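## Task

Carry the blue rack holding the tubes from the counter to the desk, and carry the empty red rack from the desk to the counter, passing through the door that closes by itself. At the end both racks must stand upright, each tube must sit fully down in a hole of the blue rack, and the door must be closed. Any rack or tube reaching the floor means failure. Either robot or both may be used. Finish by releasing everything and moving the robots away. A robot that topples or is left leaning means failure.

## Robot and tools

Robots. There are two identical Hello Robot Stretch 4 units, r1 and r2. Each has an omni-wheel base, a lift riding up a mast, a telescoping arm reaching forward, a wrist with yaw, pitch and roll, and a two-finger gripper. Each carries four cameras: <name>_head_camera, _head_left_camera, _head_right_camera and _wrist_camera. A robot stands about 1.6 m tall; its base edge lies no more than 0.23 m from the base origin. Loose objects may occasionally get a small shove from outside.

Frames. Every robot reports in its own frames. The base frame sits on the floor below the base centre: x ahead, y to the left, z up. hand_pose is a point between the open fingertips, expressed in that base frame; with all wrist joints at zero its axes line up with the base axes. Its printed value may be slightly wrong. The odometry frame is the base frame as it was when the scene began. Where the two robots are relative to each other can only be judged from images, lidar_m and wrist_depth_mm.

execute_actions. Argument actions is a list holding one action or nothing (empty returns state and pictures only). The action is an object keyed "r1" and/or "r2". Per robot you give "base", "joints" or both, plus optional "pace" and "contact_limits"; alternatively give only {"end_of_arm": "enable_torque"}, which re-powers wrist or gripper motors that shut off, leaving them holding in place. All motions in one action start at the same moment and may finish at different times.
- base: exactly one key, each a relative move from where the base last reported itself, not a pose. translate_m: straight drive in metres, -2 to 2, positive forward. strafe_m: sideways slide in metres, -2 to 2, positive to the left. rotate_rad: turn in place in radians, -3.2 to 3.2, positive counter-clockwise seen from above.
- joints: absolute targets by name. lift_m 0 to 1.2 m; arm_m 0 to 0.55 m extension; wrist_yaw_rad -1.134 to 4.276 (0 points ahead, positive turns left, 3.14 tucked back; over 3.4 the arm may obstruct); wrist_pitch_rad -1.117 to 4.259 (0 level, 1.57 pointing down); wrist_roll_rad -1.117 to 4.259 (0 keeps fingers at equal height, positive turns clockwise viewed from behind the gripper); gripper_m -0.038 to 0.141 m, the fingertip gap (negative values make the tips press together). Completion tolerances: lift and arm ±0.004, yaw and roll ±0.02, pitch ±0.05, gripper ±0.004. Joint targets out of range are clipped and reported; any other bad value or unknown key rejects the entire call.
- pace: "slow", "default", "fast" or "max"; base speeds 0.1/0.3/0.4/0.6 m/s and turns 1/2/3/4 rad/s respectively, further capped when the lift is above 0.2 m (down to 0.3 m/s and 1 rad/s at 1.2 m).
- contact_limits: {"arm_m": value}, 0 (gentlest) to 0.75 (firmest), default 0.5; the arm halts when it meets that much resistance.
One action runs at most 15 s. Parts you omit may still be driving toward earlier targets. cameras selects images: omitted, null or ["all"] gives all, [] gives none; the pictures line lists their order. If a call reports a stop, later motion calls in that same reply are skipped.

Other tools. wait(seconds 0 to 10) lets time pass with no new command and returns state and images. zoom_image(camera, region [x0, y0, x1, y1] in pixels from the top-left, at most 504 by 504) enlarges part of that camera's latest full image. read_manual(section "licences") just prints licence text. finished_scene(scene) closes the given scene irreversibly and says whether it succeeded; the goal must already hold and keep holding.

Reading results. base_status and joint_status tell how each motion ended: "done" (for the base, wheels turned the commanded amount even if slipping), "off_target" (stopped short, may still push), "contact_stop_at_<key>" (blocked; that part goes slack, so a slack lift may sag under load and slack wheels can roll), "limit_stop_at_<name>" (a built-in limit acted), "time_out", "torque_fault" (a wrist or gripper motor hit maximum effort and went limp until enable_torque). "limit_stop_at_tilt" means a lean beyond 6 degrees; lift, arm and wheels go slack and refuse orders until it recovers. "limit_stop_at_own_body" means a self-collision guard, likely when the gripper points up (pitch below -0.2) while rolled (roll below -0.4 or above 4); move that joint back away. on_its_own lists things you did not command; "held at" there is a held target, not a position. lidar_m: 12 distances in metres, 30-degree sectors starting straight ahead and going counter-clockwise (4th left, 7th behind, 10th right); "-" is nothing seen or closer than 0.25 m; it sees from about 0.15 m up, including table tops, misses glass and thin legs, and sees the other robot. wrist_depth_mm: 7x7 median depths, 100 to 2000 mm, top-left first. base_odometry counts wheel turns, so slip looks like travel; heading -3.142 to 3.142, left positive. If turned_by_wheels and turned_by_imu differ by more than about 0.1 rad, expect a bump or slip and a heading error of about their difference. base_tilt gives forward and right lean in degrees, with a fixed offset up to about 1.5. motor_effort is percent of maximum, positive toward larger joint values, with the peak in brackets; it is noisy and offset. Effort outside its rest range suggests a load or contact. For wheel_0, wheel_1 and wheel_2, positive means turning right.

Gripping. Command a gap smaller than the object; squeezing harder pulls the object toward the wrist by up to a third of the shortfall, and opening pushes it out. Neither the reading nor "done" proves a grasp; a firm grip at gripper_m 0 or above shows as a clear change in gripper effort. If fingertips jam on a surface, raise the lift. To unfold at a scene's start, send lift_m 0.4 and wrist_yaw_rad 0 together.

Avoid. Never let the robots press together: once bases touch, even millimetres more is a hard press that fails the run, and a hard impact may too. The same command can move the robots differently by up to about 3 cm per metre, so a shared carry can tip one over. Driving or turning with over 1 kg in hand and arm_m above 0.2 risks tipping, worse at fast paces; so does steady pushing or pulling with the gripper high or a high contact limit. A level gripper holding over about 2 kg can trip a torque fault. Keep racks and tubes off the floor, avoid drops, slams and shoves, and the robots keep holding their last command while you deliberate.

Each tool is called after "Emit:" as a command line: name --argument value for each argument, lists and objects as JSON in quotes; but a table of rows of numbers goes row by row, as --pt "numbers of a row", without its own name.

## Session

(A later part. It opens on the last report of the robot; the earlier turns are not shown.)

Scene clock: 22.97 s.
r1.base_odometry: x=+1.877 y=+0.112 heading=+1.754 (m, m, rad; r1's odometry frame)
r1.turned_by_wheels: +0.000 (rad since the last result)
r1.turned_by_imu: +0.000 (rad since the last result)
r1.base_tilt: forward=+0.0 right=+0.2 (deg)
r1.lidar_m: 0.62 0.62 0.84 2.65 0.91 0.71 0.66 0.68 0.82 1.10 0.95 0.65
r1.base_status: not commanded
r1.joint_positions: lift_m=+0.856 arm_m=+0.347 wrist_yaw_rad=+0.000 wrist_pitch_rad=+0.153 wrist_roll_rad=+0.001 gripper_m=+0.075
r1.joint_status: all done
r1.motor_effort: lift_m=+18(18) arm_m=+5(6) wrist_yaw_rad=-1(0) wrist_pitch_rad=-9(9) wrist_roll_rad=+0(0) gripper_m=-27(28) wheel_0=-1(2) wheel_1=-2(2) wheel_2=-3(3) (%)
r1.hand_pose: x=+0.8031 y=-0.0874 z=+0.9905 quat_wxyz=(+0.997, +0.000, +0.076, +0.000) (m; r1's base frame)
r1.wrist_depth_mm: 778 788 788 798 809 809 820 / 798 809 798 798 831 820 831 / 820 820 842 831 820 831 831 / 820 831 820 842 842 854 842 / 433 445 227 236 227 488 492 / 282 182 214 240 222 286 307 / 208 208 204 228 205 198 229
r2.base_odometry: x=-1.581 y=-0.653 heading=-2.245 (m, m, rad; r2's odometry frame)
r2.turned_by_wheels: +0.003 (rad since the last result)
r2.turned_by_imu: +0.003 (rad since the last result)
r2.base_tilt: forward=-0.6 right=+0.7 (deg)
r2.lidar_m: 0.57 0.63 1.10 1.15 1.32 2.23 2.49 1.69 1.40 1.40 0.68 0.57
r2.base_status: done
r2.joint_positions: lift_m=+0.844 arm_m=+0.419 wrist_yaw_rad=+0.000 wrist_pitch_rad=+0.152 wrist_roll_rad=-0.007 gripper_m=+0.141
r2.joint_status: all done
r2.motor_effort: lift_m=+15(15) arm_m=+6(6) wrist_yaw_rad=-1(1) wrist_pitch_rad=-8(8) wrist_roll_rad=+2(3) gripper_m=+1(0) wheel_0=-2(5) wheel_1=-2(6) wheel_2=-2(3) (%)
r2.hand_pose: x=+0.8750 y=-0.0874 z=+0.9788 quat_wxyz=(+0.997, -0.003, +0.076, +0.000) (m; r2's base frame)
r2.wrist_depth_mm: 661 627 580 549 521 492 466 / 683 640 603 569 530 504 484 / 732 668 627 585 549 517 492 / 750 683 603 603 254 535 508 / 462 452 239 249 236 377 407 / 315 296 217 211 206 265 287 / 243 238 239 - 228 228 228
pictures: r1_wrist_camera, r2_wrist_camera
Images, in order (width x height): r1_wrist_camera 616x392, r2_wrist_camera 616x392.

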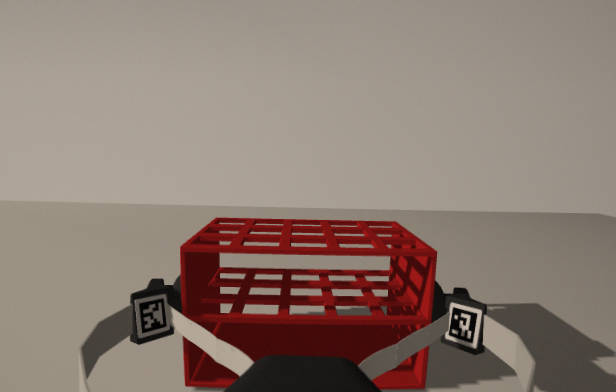

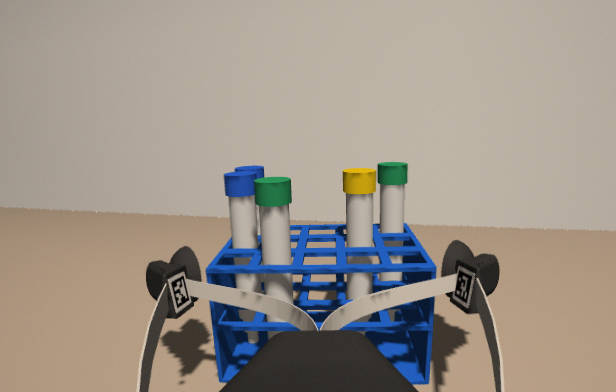

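Emit:
execute_actions --actions '[{"r1": {"base": {"translate_m": -0.39}, "joints": {"lift_m": 0.89, "arm_m": 0.0}, "pace": "fast"}, "r2": {"joints": {"lift_m": 0.83, "gripper_m": 0.062}, "pace": "fast"}}]'

Scene clock: 36.53 s.
r1.base_odometry: x=+1.948 y=-0.272 heading=+1.754 (m, m, rad; r1's odometry frame)
r1.turned_by_wheels: +0.000 (rad since the last result)
r1.turned_by_imu: +0.000 (rad since the last result)
r1.base_tilt: forward=+0.0 right=+0.1 (deg)
r1.lidar_m: 0.40 1.05 2.45 1.04 0.43 0.28 0.28 0.29 0.40 0.73 1.16 1.07
r1.base_status: done
r1.joint_positions: lift_m=+0.890 arm_m=+0.001 wrist_yaw_rad=+0.000 wrist_pitch_rad=+0.153 wrist_roll_rad=+0.001 gripper_m=+0.075
r1.joint_status: all done
r1.motor_effort: lift_m=+22(25) arm_m=-5(7) wrist_yaw_rad=+0(2) wrist_pitch_rad=-10(10) wrist_roll_rad=-1(1) gripper_m=-30(31) wheel_0=-2(8) wheel_1=-2(7) wheel_2=+0(13) (%)
r1.hand_pose: x=+0.4569 y=-0.0875 z=+1.0240 quat_wxyz=(+0.997, +0.000, +0.077, +0.000) (m; r1's base frame)
r1.wrist_depth_mm: 1499 1464 1537 1499 1537 1499 1464 / 1499 1499 1576 1499 1537 1537 1499 / 1537 1576 1499 1576 1576 1618 1499 / 1182 1160 1255 1336 1430 1464 1397 / 1537 1661 226 238 226 1205 1308 / 1661 183 214 241 222 1182 1499 / 1661 1618 202 228 205 699 1366
r2.base_odometry: x=-1.581 y=-0.653 heading=-2.245 (m, m, rad; r2's odometry frame)
r2.turned_by_wheels: +0.000 (rad since the last result)
r2.turned_by_imu: -0.001 (rad since the last result)
r2.base_tilt: forward=-0.7 right=+0.6 (deg)
r2.lidar_m: 0.57 0.63 1.11 1.13 1.32 2.24 2.49 1.72 1.41 1.40 0.67 0.54
r2.base_status: not commanded
r2.joint_positions: lift_m=+0.830 arm_m=+0.419 wrist_yaw_rad=+0.000 wrist_pitch_rad=+0.153 wrist_roll_rad=-0.007 gripper_m=+0.062
r2.joint_status: all done
r2.motor_effort: lift_m=+15(16) arm_m=+6(6) wrist_yaw_rad=+0(1) wrist_pitch_rad=-11(11) wrist_roll_rad=+2(2) gripper_m=-21(22) wheel_0=-2(2) wheel_1=-2(2) wheel_2=-2(3) (%)
r2.hand_pose: x=+0.8749 y=-0.0874 z=+0.9645 quat_wxyz=(+0.997, -0.003, +0.076, +0.000) (m; r2's base frame)
r2.wrist_depth_mm: 668 621 585 554 521 492 469 / 691 640 609 564 535 504 480 / 715 668 621 580 544 521 496 / 732 676 214 591 230 525 508 / 421 410 204 201 212 373 364 / 285 180 198 194 204 177 272 / 221 216 208 - 194 210 -
pictures: r1_head_camera, r1_head_left_camera, r1_head_right_camera, r1_wrist_camera, r2_head_camera, r2_head_left_camera, r2_head_right_camera, r2_wrist_camera
Images, in order (width x height): r1_head_camera 420x560, r1_head_left_camera 420x672, r1_head_right_camera 420x672, r1_wrist_camera 616x392, r2_head_camera 420x560, r2_head_left_camera 420x672, r2_head_right_camera 420x672, r2_wrist_camera 616x392.

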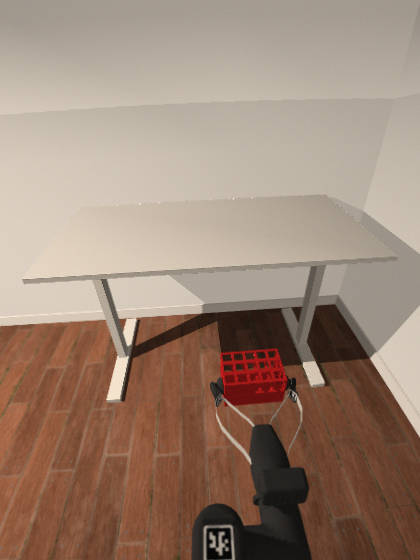

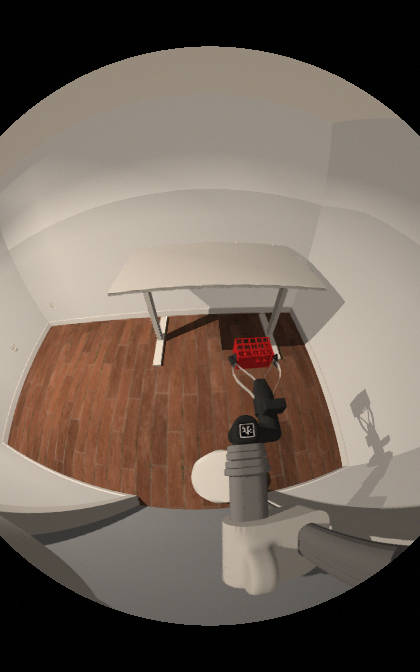

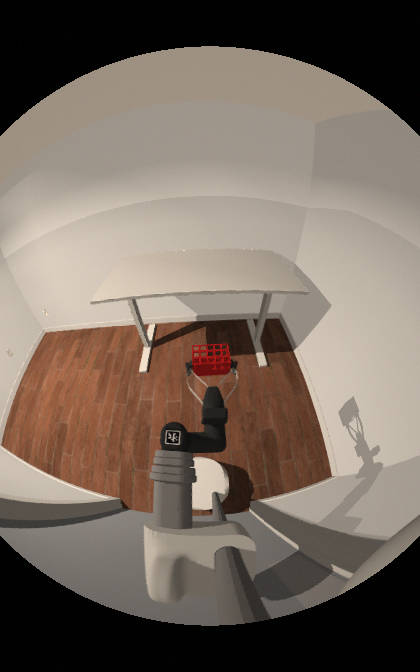

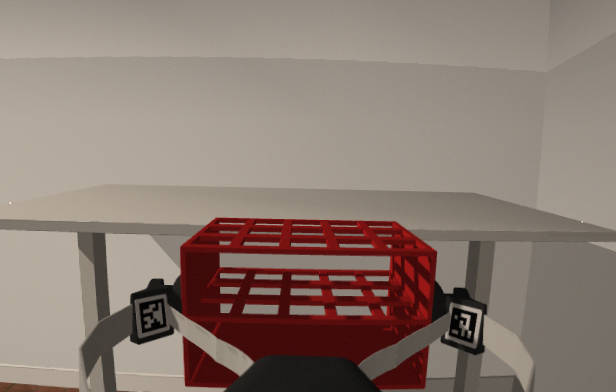

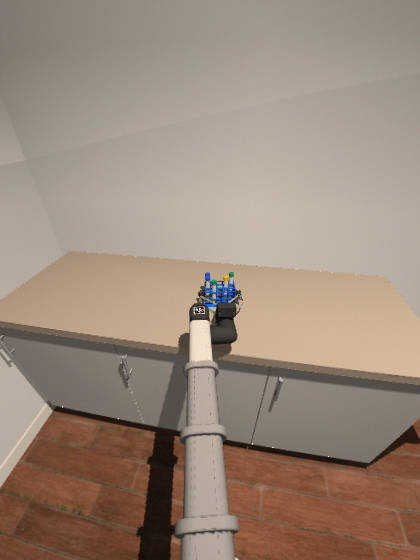

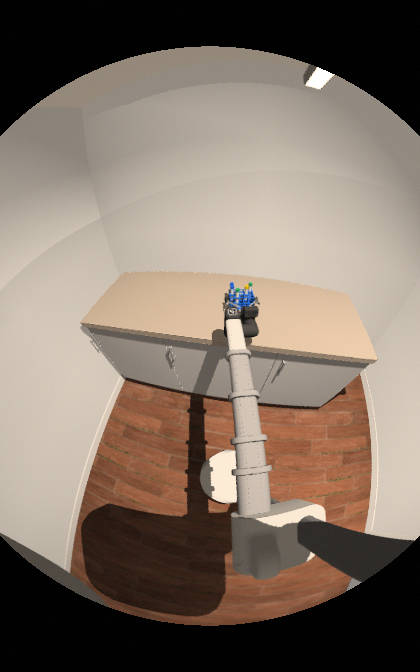

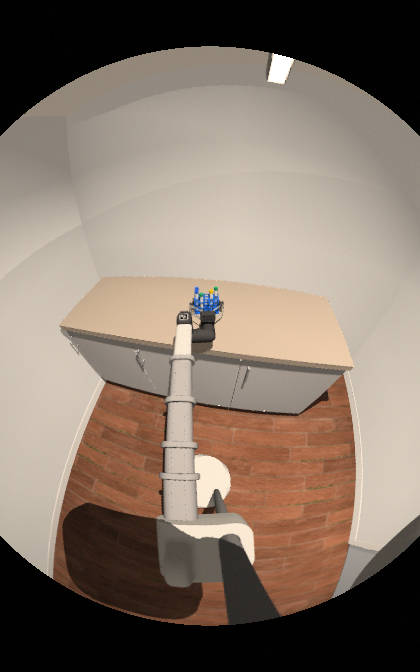

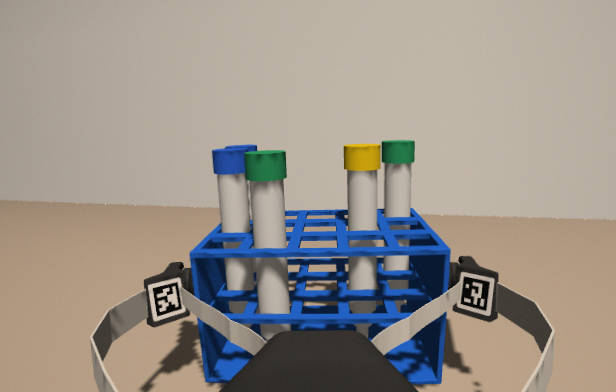

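Emit:
zoom_image --camera "r1_head_right_camera" --region '[60, 440, 340, 600]'

Emit:
zoom_image --camera "r1_head_left_camera" --region '[60, 440, 340, 600]'

Region (60, 440, 340, 600) of r1_head_right_camera's 420x672 image, scaled by 1.800, with more detail than that image has; it fills the top 288 rows of this view, and the rest is white.

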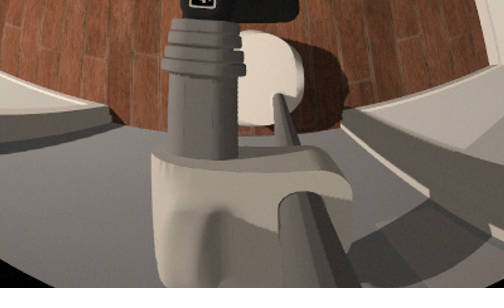

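Region (60, 440, 340, 600) of r1_head_left_camera's 420x672 image, scaled by 1.800, with more detail than that image has; it fills the top 288 rows of this view, and the rest is white.

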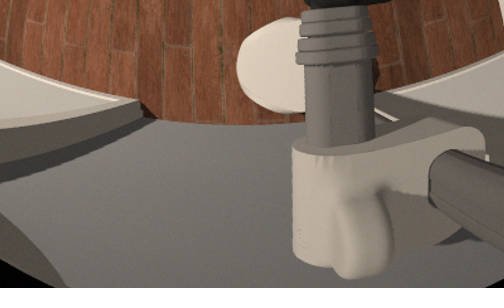

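Emit:
execute_actions --actions '[{"r1": {"base": {"rotate_rad": -0.194}, "joints": {"lift_m": 0.6}, "pace": "max"}, "r2": {"base": {"rotate_rad": -0.36}, "joints": {"lift_m": 0.865, "arm_m": 0.0}, "pace": "max"}}]' --cameras '["r2_wrist_camera", "r2_head_camera", "r1_head_camera"]'

Scene clock: 39.50 s.
r1.base_odometry: x=+1.948 y=-0.272 heading=+1.560 (m, m, rad; r1's odometry frame)
r1.turned_by_wheels: -0.193 (rad since the last result)
r1.turned_by_imu: -0.195 (rad since the last result)
r1.base_tilt: forward=+0.0 right=+0.2 (deg)
r1.lidar_m: 0.43 0.99 1.17 2.62 0.57 0.33 0.26 0.28 0.34 0.41 1.13 1.19
r1.base_status: done
r1.joint_positions: lift_m=+0.600 arm_m=+0.001 wrist_yaw_rad=+0.000 wrist_pitch_rad=+0.153 wrist_roll_rad=+0.001 gripper_m=+0.075
r1.joint_status: all done
r1.motor_effort: lift_m=+19(23) arm_m=-5(5) wrist_yaw_rad=+0(1) wrist_pitch_rad=-10(10) wrist_roll_rad=+0(1) gripper_m=-30(30) wheel_0=+2(6) wheel_1=+2(6) wheel_2=+1(8) (%)
r1.hand_pose: x=+0.4569 y=-0.0874 z=+0.7342 quat_wxyz=(+0.997, +0.000, +0.077, +0.000) (m; r1's base frame)
r1.wrist_depth_mm: 1366 1430 1464 1576 1618 1464 1098 / 976 991 1008 1537 1618 1366 1118 / 1430 1464 1576 1661 1661 1464 1138 / 1430 1499 1618 1661 1708 1430 1138 / 1430 1499 225 238 227 1537 1118 / 1499 183 214 240 222 1255 1098 / 1336 1366 203 228 205 732 1078
r2.base_odometry: x=-1.580 y=-0.653 heading=-2.605 (m, m, rad; r2's odometry frame)
r2.turned_by_wheels: -0.360 (rad since the last result)
r2.turned_by_imu: -0.356 (rad since the last result)
r2.base_tilt: forward=-0.7 right=+0.6 (deg)
r2.lidar_m: 0.39 0.58 0.70 1.15 1.15 1.48 2.51 2.35 1.53 1.39 1.42 0.49
r2.base_status: done
r2.joint_positions: lift_m=+0.865 arm_m=+0.001 wrist_yaw_rad=+0.000 wrist_pitch_rad=+0.153 wrist_roll_rad=-0.007 gripper_m=+0.062
r2.joint_status: all done
r2.motor_effort: lift_m=+21(23) arm_m=-6(7) wrist_yaw_rad=+1(4) wrist_pitch_rad=-12(12) wrist_roll_rad=+3(2) gripper_m=-21(22) wheel_0=+2(7) wheel_1=+1(5) wheel_2=-1(8) (%)
r2.hand_pose: x=+0.4571 y=-0.0875 z=+0.9989 quat_wxyz=(+0.997, -0.003, +0.077, +0.000) (m; r2's base frame)
r2.wrist_depth_mm: 891 904 917 946 976 991 1042 / 904 931 960 976 1008 1025 1060 / 931 946 991 1008 1025 1060 1078 / 960 931 213 741 229 778 1098 / 521 521 202 200 212 469 459 / 379 180 197 194 204 177 459 / 410 418 207 - 193 469 480
pictures: r1_head_camera, r2_head_camera, r2_wrist_camera
Images, in order (width x height): r1_head_camera 420x560, r2_head_camera 420x560, r2_wrist_camera 616x392.

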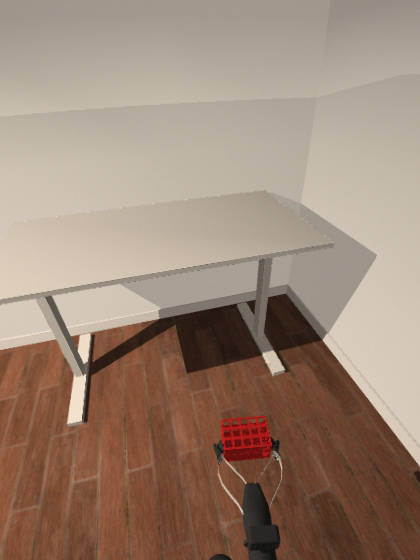

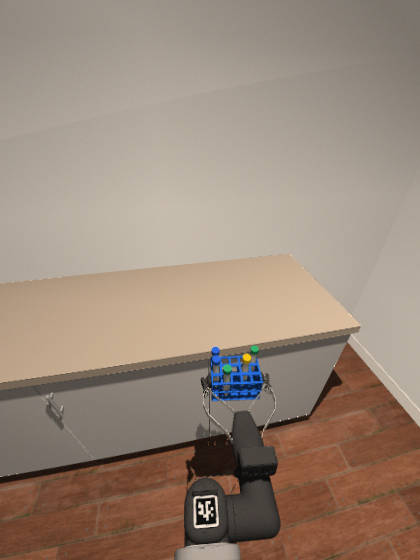

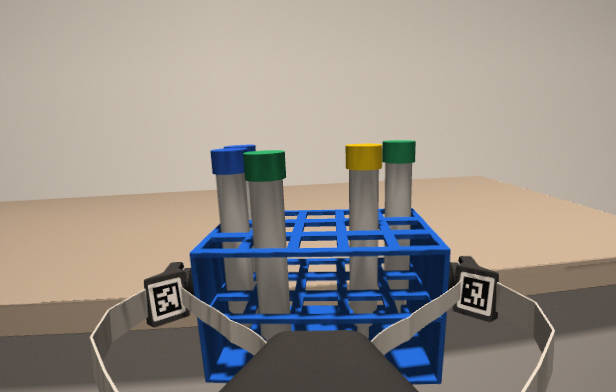

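Emit:
execute_actions --actions '[{"r1": {"base": {"translate_m": -1.36}, "joints": {"lift_m": 0.33}, "pace": "default"}, "r2": {"base": {"translate_m": -1.66}, "joints": {"lift_m": 0.62, "wrist_yaw_rad": 0.5}, "pace": "max"}}]'

Scene clock: 45.90 s.
r1.base_odometry: x=+1.933 y=-1.632 heading=+1.560 (m, m, rad; r1's odometry frame)
r1.turned_by_wheels: +0.000 (rad since the last result)
r1.turned_by_imu: -0.020 (rad since the last result)
r1.base_tilt: forward=+0.1 right=+0.1 (deg)
r1.lidar_m: 0.41 0.46 0.25 0.25 - 1.90 1.64 0.58 0.67 1.46 1.47 1.20
r1.base_status: done
r1.joint_positions: lift_m=+0.330 arm_m=+0.001 wrist_yaw_rad=+0.000 wrist_pitch_rad=+0.153 wrist_roll_rad=+0.001 gripper_m=+0.075
r1.joint_status: all done
r1.motor_effort: lift_m=+19(17) arm_m=-3(5) wrist_yaw_rad=+0(5) wrist_pitch_rad=-10(12) wrist_roll_rad=+1(1) gripper_m=-29(28) wheel_0=-6(23) wheel_1=-1(19) wheel_2=+2(34) (%)
r1.hand_pose: x=+0.4565 y=-0.0874 z=+0.4643 quat_wxyz=(+0.997, +0.000, +0.076, +0.000) (m; r1's base frame)
r1.wrist_depth_mm: - - - - - 842 866 / - - - - - 854 891 / - - - - - 891 931 / - - - - - 904 946 / 1863 1921 227 236 228 917 960 / 1229 182 215 240 222 891 991 / 931 917 203 229 206 549 991
r2.base_odometry: x=-0.154 y=+0.195 heading=-2.606 (m, m, rad; r2's odometry frame)
r2.turned_by_wheels: +0.000 (rad since the last result)
r2.turned_by_imu: +0.001 (rad since the last result)
r2.base_tilt: forward=-0.6 right=+0.7 (deg)
r2.lidar_m: 0.41 1.58 1.03 0.93 0.95 0.90 0.80 0.86 1.13 1.62 0.67 0.65
r2.base_status: done
r2.joint_positions: lift_m=+0.620 arm_m=+0.001 wrist_yaw_rad=+0.500 wrist_pitch_rad=+0.153 wrist_roll_rad=-0.007 gripper_m=+0.062
r2.joint_status: all done
r2.motor_effort: lift_m=+17(19) arm_m=-6(6) wrist_yaw_rad=+0(5) wrist_pitch_rad=-12(12) wrist_roll_rad=+2(2) gripper_m=-21(21) wheel_0=-3(7) wheel_1=-2(7) wheel_2=+0(11) (%)
r2.hand_pose: x=+0.4641 y=+0.0600 z=+0.7542 quat_wxyz=(+0.966, -0.022, +0.073, +0.247) (m; r2's base frame)
r2.wrist_depth_mm: 991 1229 1708 - - - - / 991 1255 1756 - - - - / 991 1255 1618 - 1863 1808 1661 / 1008 1281 212 - 229 1863 1708 / 1025 1281 204 201 212 1921 1808 / 1042 180 197 193 204 178 1576 / 1042 1255 207 - 193 1255 1255
pictures: r1_head_camera, r1_head_left_camera, r1_head_right_camera, r1_wrist_camera, r2_head_camera, r2_head_left_camera, r2_head_right_camera, r2_wrist_camera
Images, in order (width x height): r1_head_camera 420x560, r1_head_left_camera 420x672, r1_head_right_camera 420x672, r1_wrist_camera 616x392, r2_head_camera 420x560, r2_head_left_camera 420x672, r2_head_right_camera 420x672, r2_wrist_camera 616x392.

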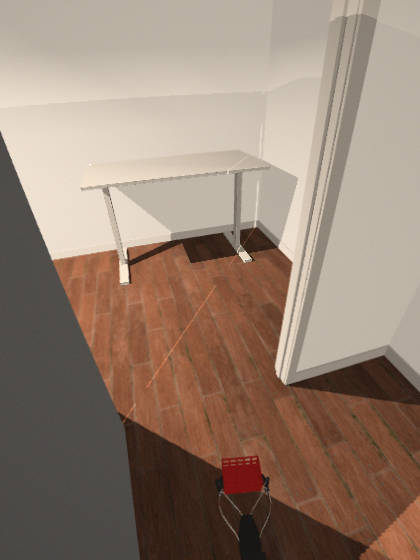

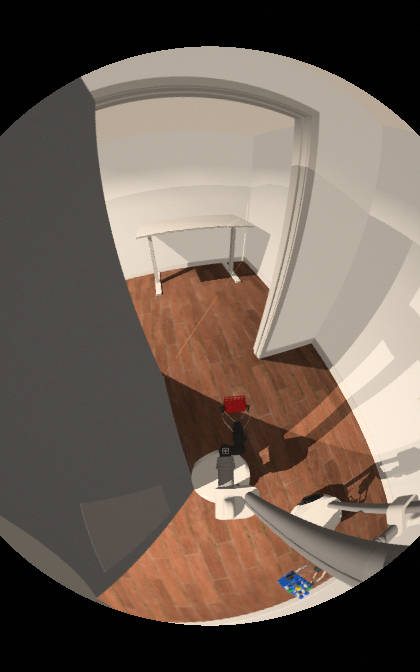

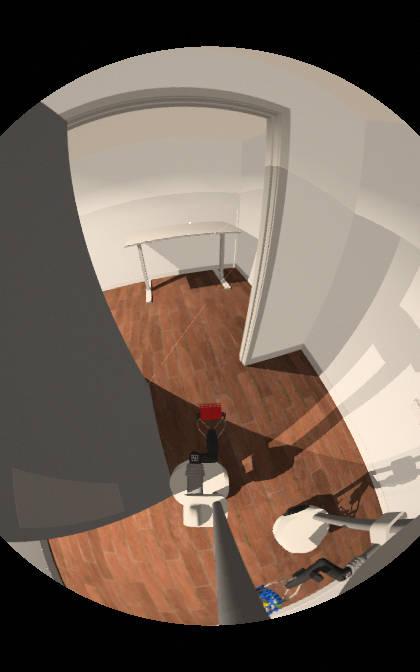

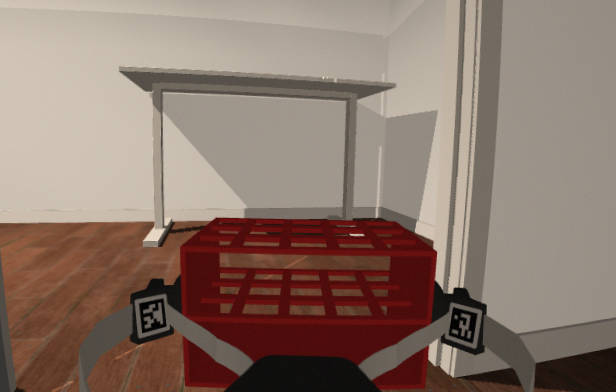

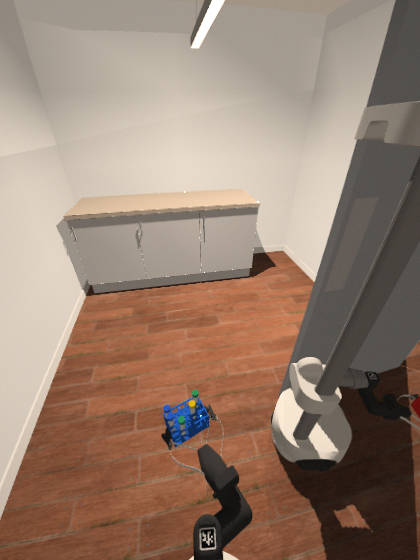

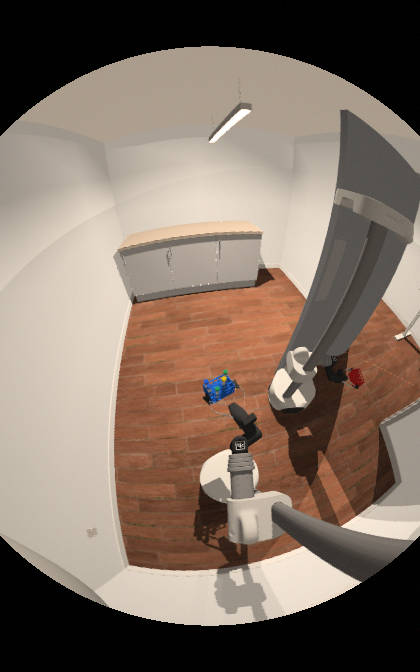

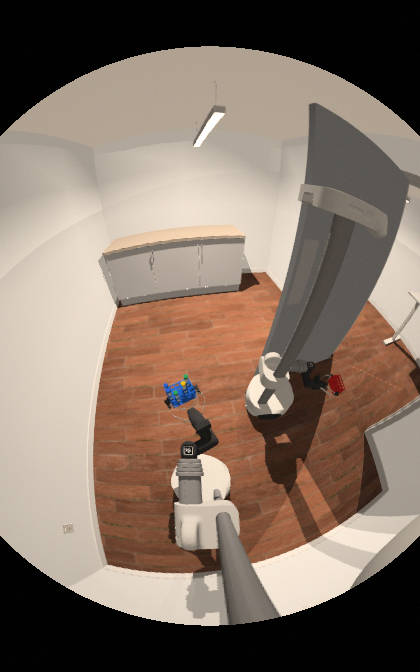

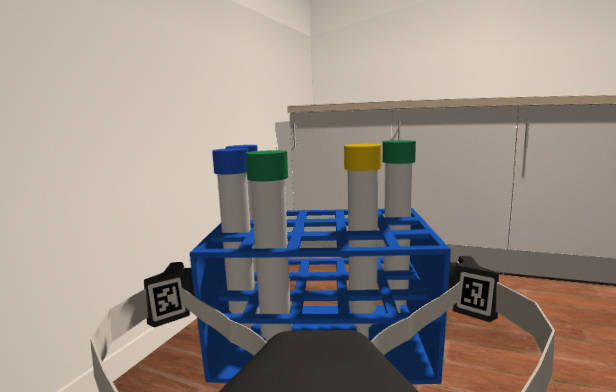

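Emit:
execute_actions --actions '[{"r1": {"base": {"rotate_rad": -1.85}, "pace": "max"}, "r2": {"base": {"rotate_rad": -1.455}, "pace": "max"}}]'

Scene clock: 48.40 s.
r1.base_odometry: x=+1.934 y=-1.631 heading=-0.290 (m, m, rad; r1's odometry frame)
r1.turned_by_wheels: -1.850 (rad since the last result)
r1.turned_by_imu: -1.854 (rad since the last result)
r1.base_tilt: forward=+0.1 right=+0.2 (deg)
r1.lidar_m: 0.43 0.58 1.40 1.20 2.32 0.31 0.25 0.25 1.72 1.72 1.65 0.68
r1.base_status: done
r1.joint_positions: lift_m=+0.330 arm_m=+0.000 wrist_yaw_rad=+0.000 wrist_pitch_rad=+0.153 wrist_roll_rad=+0.001 gripper_m=+0.075
r1.joint_status: not commanded
r1.motor_effort: lift_m=+20(21) arm_m=-2(3) wrist_yaw_rad=-1(7) wrist_pitch_rad=-10(13) wrist_roll_rad=+0(0) gripper_m=-27(27) wheel_0=-1(8) wheel_1=-3(22) wheel_2=+4(25) (%)
r1.hand_pose: x=+0.4564 y=-0.0874 z=+0.4642 quat_wxyz=(+0.997, +0.000, +0.076, +0.000) (m; r1's base frame)
r1.wrist_depth_mm: 1042 1138 1255 1464 1661 1464 1308 / 1060 1182 1281 1499 1576 1499 1366 / 1098 1182 1281 1499 1661 1537 1336 / 1118 1205 1336 1537 1708 1576 1366 / 1118 1255 226 236 227 1576 1336 / 1098 182 215 240 222 1182 1281 / 917 931 202 229 206 375 1025
r2.base_odometry: x=-0.154 y=+0.195 heading=+2.223 (m, m, rad; r2's odometry frame)
r2.turned_by_wheels: -1.455 (rad since the last result)
r2.turned_by_imu: -1.437 (rad since the last result)
r2.base_tilt: forward=-0.7 right=+0.5 (deg)
r2.lidar_m: 0.41 0.37 0.66 2.18 1.37 0.97 0.93 0.97 0.91 0.82 0.87 1.27
r2.base_status: done
r2.joint_positions: lift_m=+0.620 arm_m=+0.001 wrist_yaw_rad=+0.500 wrist_pitch_rad=+0.153 wrist_roll_rad=-0.007 gripper_m=+0.062
r2.joint_status: not commanded
r2.motor_effort: lift_m=+17(17) arm_m=-6(6) wrist_yaw_rad=+1(2) wrist_pitch_rad=-12(12) wrist_roll_rad=+2(3) gripper_m=-21(22) wheel_0=+2(9) wheel_1=+1(8) wheel_2=+1(8) (%)
r2.hand_pose: x=+0.4641 y=+0.0599 z=+0.7542 quat_wxyz=(+0.966, -0.022, +0.073, +0.247) (m; r2's base frame)
r2.wrist_depth_mm: 683 891 1182 - - - 1060 / 699 891 1182 - - - 1098 / 741 904 1118 - - - 1118 / 759 866 213 - 229 - 1160 / - 699 203 201 212 - 1182 / 1618 180 195 195 204 177 1229 / 1255 539 207 - 193 1255 1205
pictures: r1_head_camera, r1_head_left_camera, r1_head_right_camera, r1_wrist_camera, r2_head_camera, r2_head_left_camera, r2_head_right_camera, r2_wrist_camera
Images, in order (width x height): r1_head_camera 420x560, r1_head_left_camera 420x672, r1_head_right_camera 420x672, r1_wrist_camera 616x392, r2_head_camera 420x560, r2_head_left_camera 420x672, r2_head_right_camera 420x672, r2_wrist_camera 616x392.

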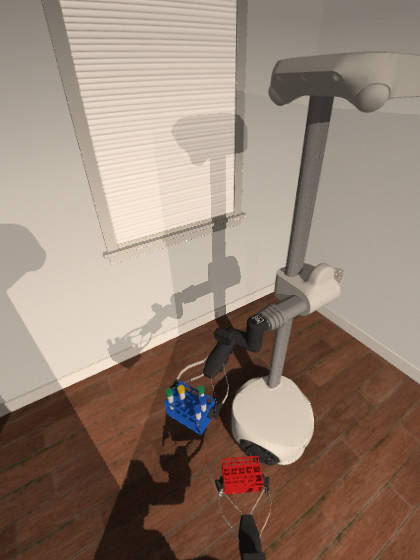

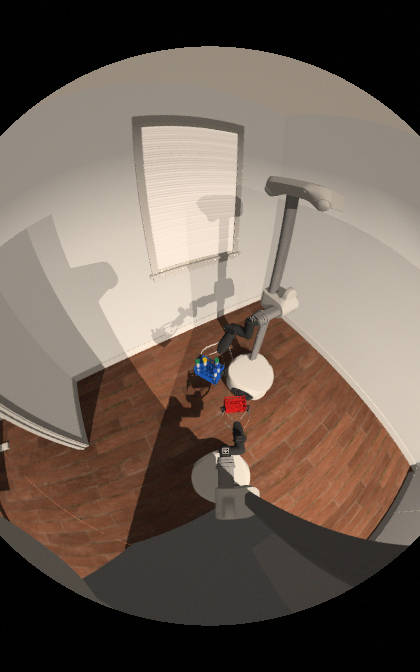

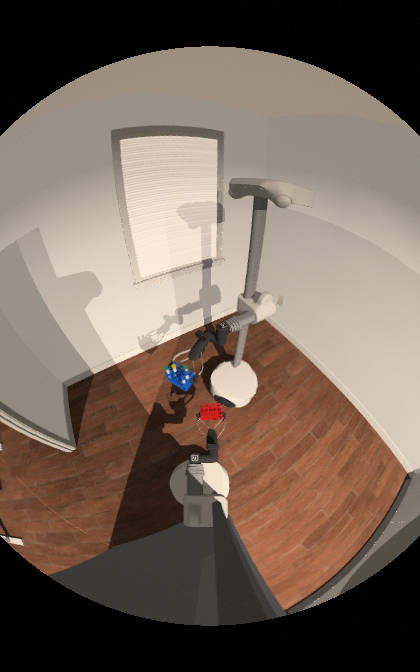

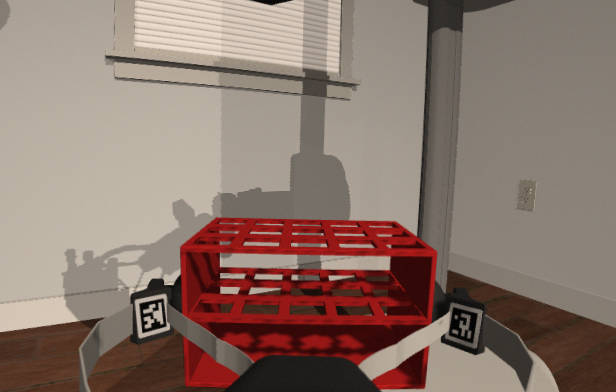

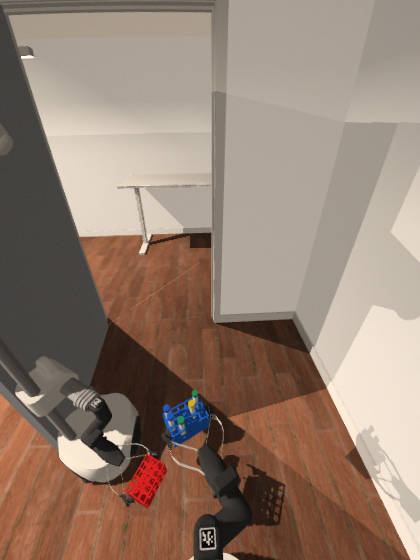

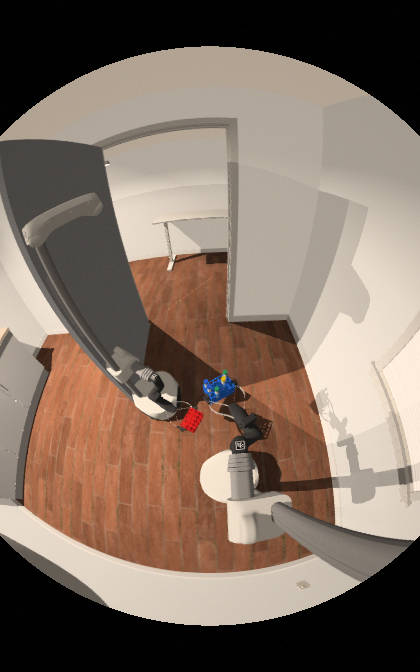

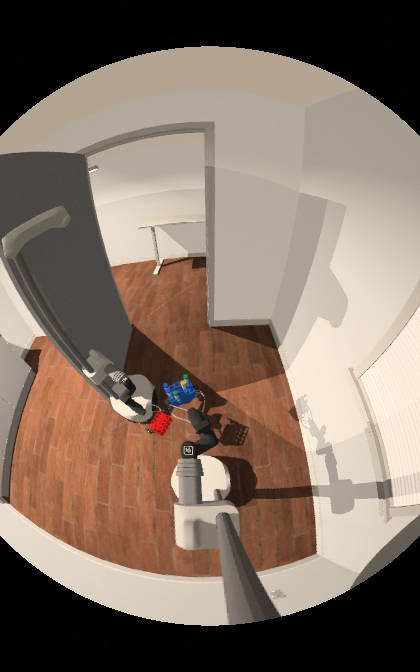

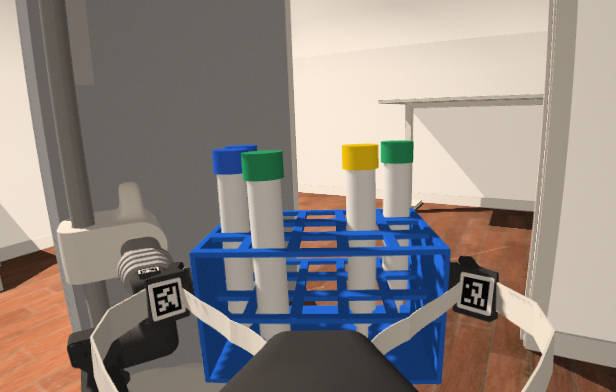

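Emit:
execute_actions --actions '[]'

Scene clock: 48.73 s.
r1.base_odometry: x=+1.934 y=-1.631 heading=-0.290 (m, m, rad; r1's odometry frame)
r1.turned_by_wheels: +0.000 (rad since the last result)
r1.turned_by_imu: +0.000 (rad since the last result)
r1.base_tilt: forward=+0.1 right=+0.1 (deg)
r1.lidar_m: 0.44 0.57 1.43 1.19 2.33 0.33 0.25 0.25 1.72 1.74 1.65 0.68
r1.base_status: done
r1.joint_positions: lift_m=+0.330 arm_m=+0.000 wrist_yaw_rad=+0.000 wrist_pitch_rad=+0.153 wrist_roll_rad=+0.001 gripper_m=+0.075
r1.joint_status: not commanded
r1.motor_effort: lift_m=+20(21) arm_m=-2(3) wrist_yaw_rad=+0(7) wrist_pitch_rad=-10(13) wrist_roll_rad=+0(0) gripper_m=-28(27) wheel_0=-1(8) wheel_1=-3(22) wheel_2=+4(25) (%)
r1.hand_pose: x=+0.4564 y=-0.0874 z=+0.4642 quat_wxyz=(+0.997, +0.000, +0.076, +0.000) (m; r1's base frame)
r1.wrist_depth_mm: 1042 1118 1255 1397 1618 1464 1308 / 1060 1160 1308 1464 1661 1499 1336 / 1078 1205 1336 1499 1708 1537 1336 / 1118 1229 1336 1499 1708 1576 1308 / 1098 1229 227 236 227 1576 1336 / 1098 182 216 240 223 1205 1308 / 904 917 203 229 206 373 1042
r2.base_odometry: x=-0.154 y=+0.195 heading=+2.223 (m, m, rad; r2's odometry frame)
r2.turned_by_wheels: +0.000 (rad since the last result)
r2.turned_by_imu: +0.000 (rad since the last result)
r2.base_tilt: forward=-0.7 right=+0.7 (deg)
r2.lidar_m: 0.43 0.35 0.69 2.15 1.36 0.96 0.92 0.99 0.87 0.82 0.83 1.24
r2.base_status: done
r2.joint_positions: lift_m=+0.620 arm_m=+0.001 wrist_yaw_rad=+0.500 wrist_pitch_rad=+0.153 wrist_roll_rad=-0.007 gripper_m=+0.062
r2.joint_status: not commanded
r2.motor_effort: lift_m=+17(17) arm_m=-6(6) wrist_yaw_rad=+0(2) wrist_pitch_rad=-12(12) wrist_roll_rad=+3(3) gripper_m=-23(22) wheel_0=+2(9) wheel_1=+1(8) wheel_2=+1(8) (%)
r2.hand_pose: x=+0.4641 y=+0.0599 z=+0.7542 quat_wxyz=(+0.966, -0.022, +0.073, +0.247) (m; r2's base frame)
r2.wrist_depth_mm: 683 891 1182 - - - 1060 / 707 904 1182 - - - 1078 / 732 917 1118 - - - 1118 / 759 854 213 - 229 - 1160 / - 691 204 201 212 - 1182 / 1576 180 195 194 204 177 1229 / 1255 535 207 - 193 1255 1205
pictures: r1_head_camera, r1_head_left_camera, r1_head_right_camera, r1_wrist_camera, r2_head_camera, r2_head_left_camera, r2_head_right_camera, r2_wrist_camera
Images, in order (width x height): r1_head_camera 420x560, r1_head_left_camera 420x672, r1_head_right_camera 420x672, r1_wrist_camera 616x392, r2_head_camera 420x560, r2_head_left_camera 420x672, r2_head_right_camera 420x672, r2_wrist_camera 616x392.

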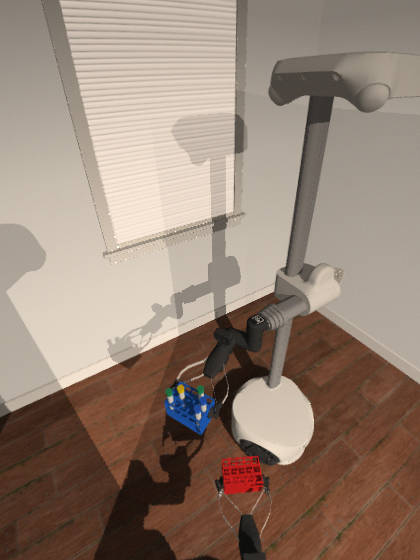

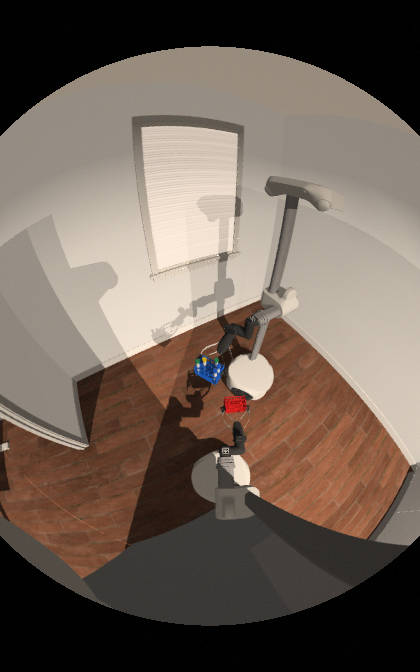

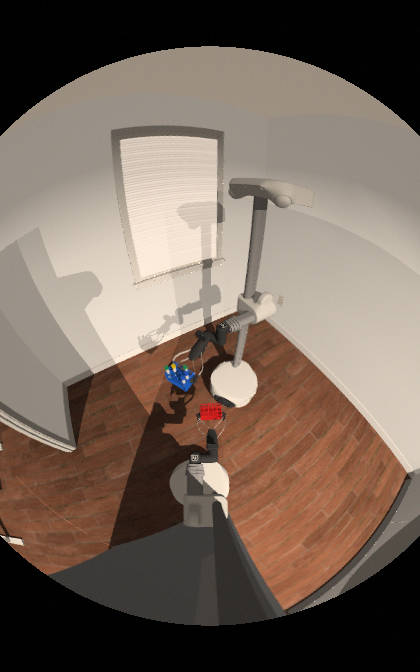

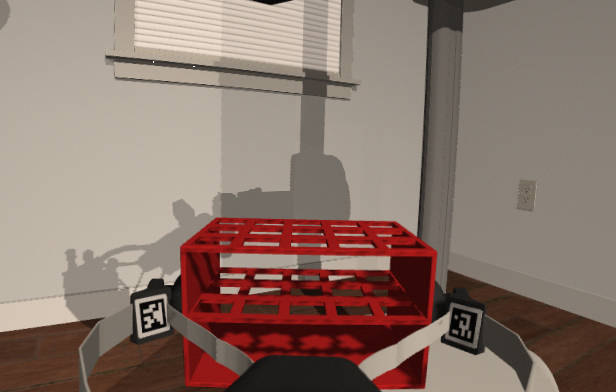

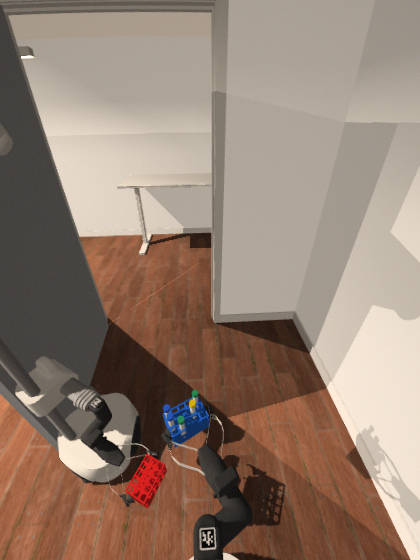

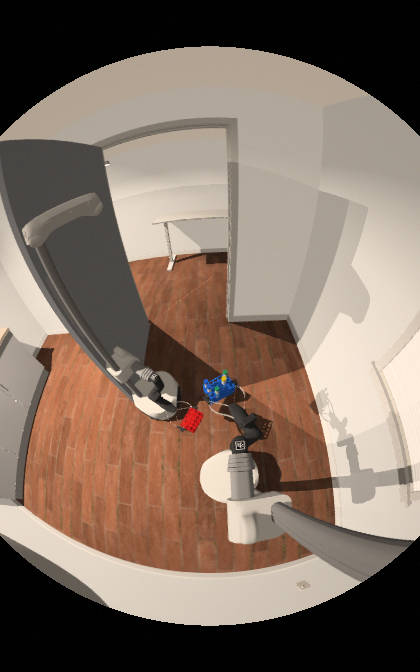

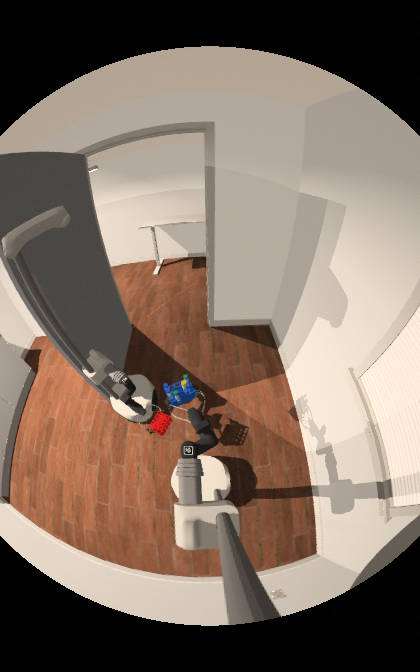

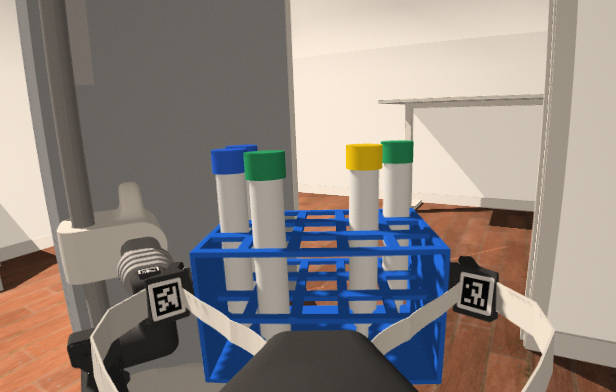

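Emit:
zoom_image --camera "r2_head_camera" --region '[0, 280, 260, 540]'

Emit:
zoom_image --camera "r2_head_left_camera" --region '[60, 300, 300, 480]'

Region (0, 280, 260, 540) of r2_head_camera's 420x560 image, scaled by 1.938, with more detail than that image has.

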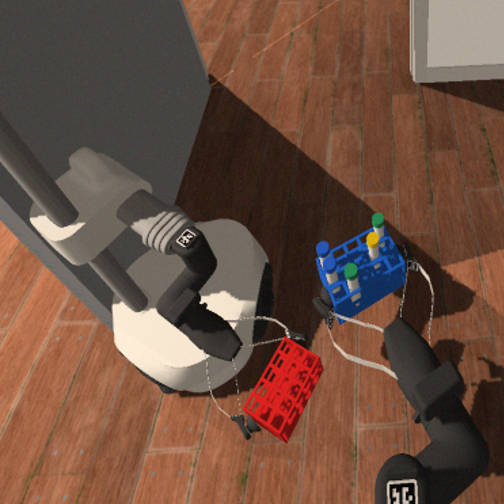

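Region (60, 300, 300, 480) of r2_head_left_camera's 420x672 image, scaled by 2.100, with more detail than that image has; it fills the top 378 rows of this view, and the rest is white.

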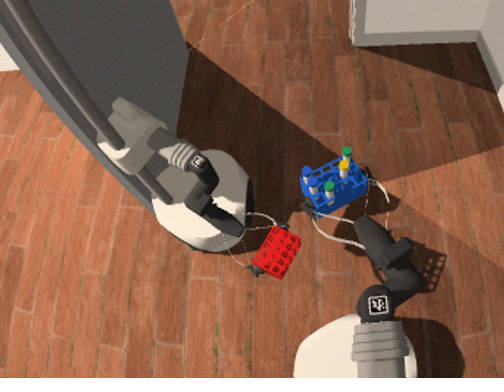

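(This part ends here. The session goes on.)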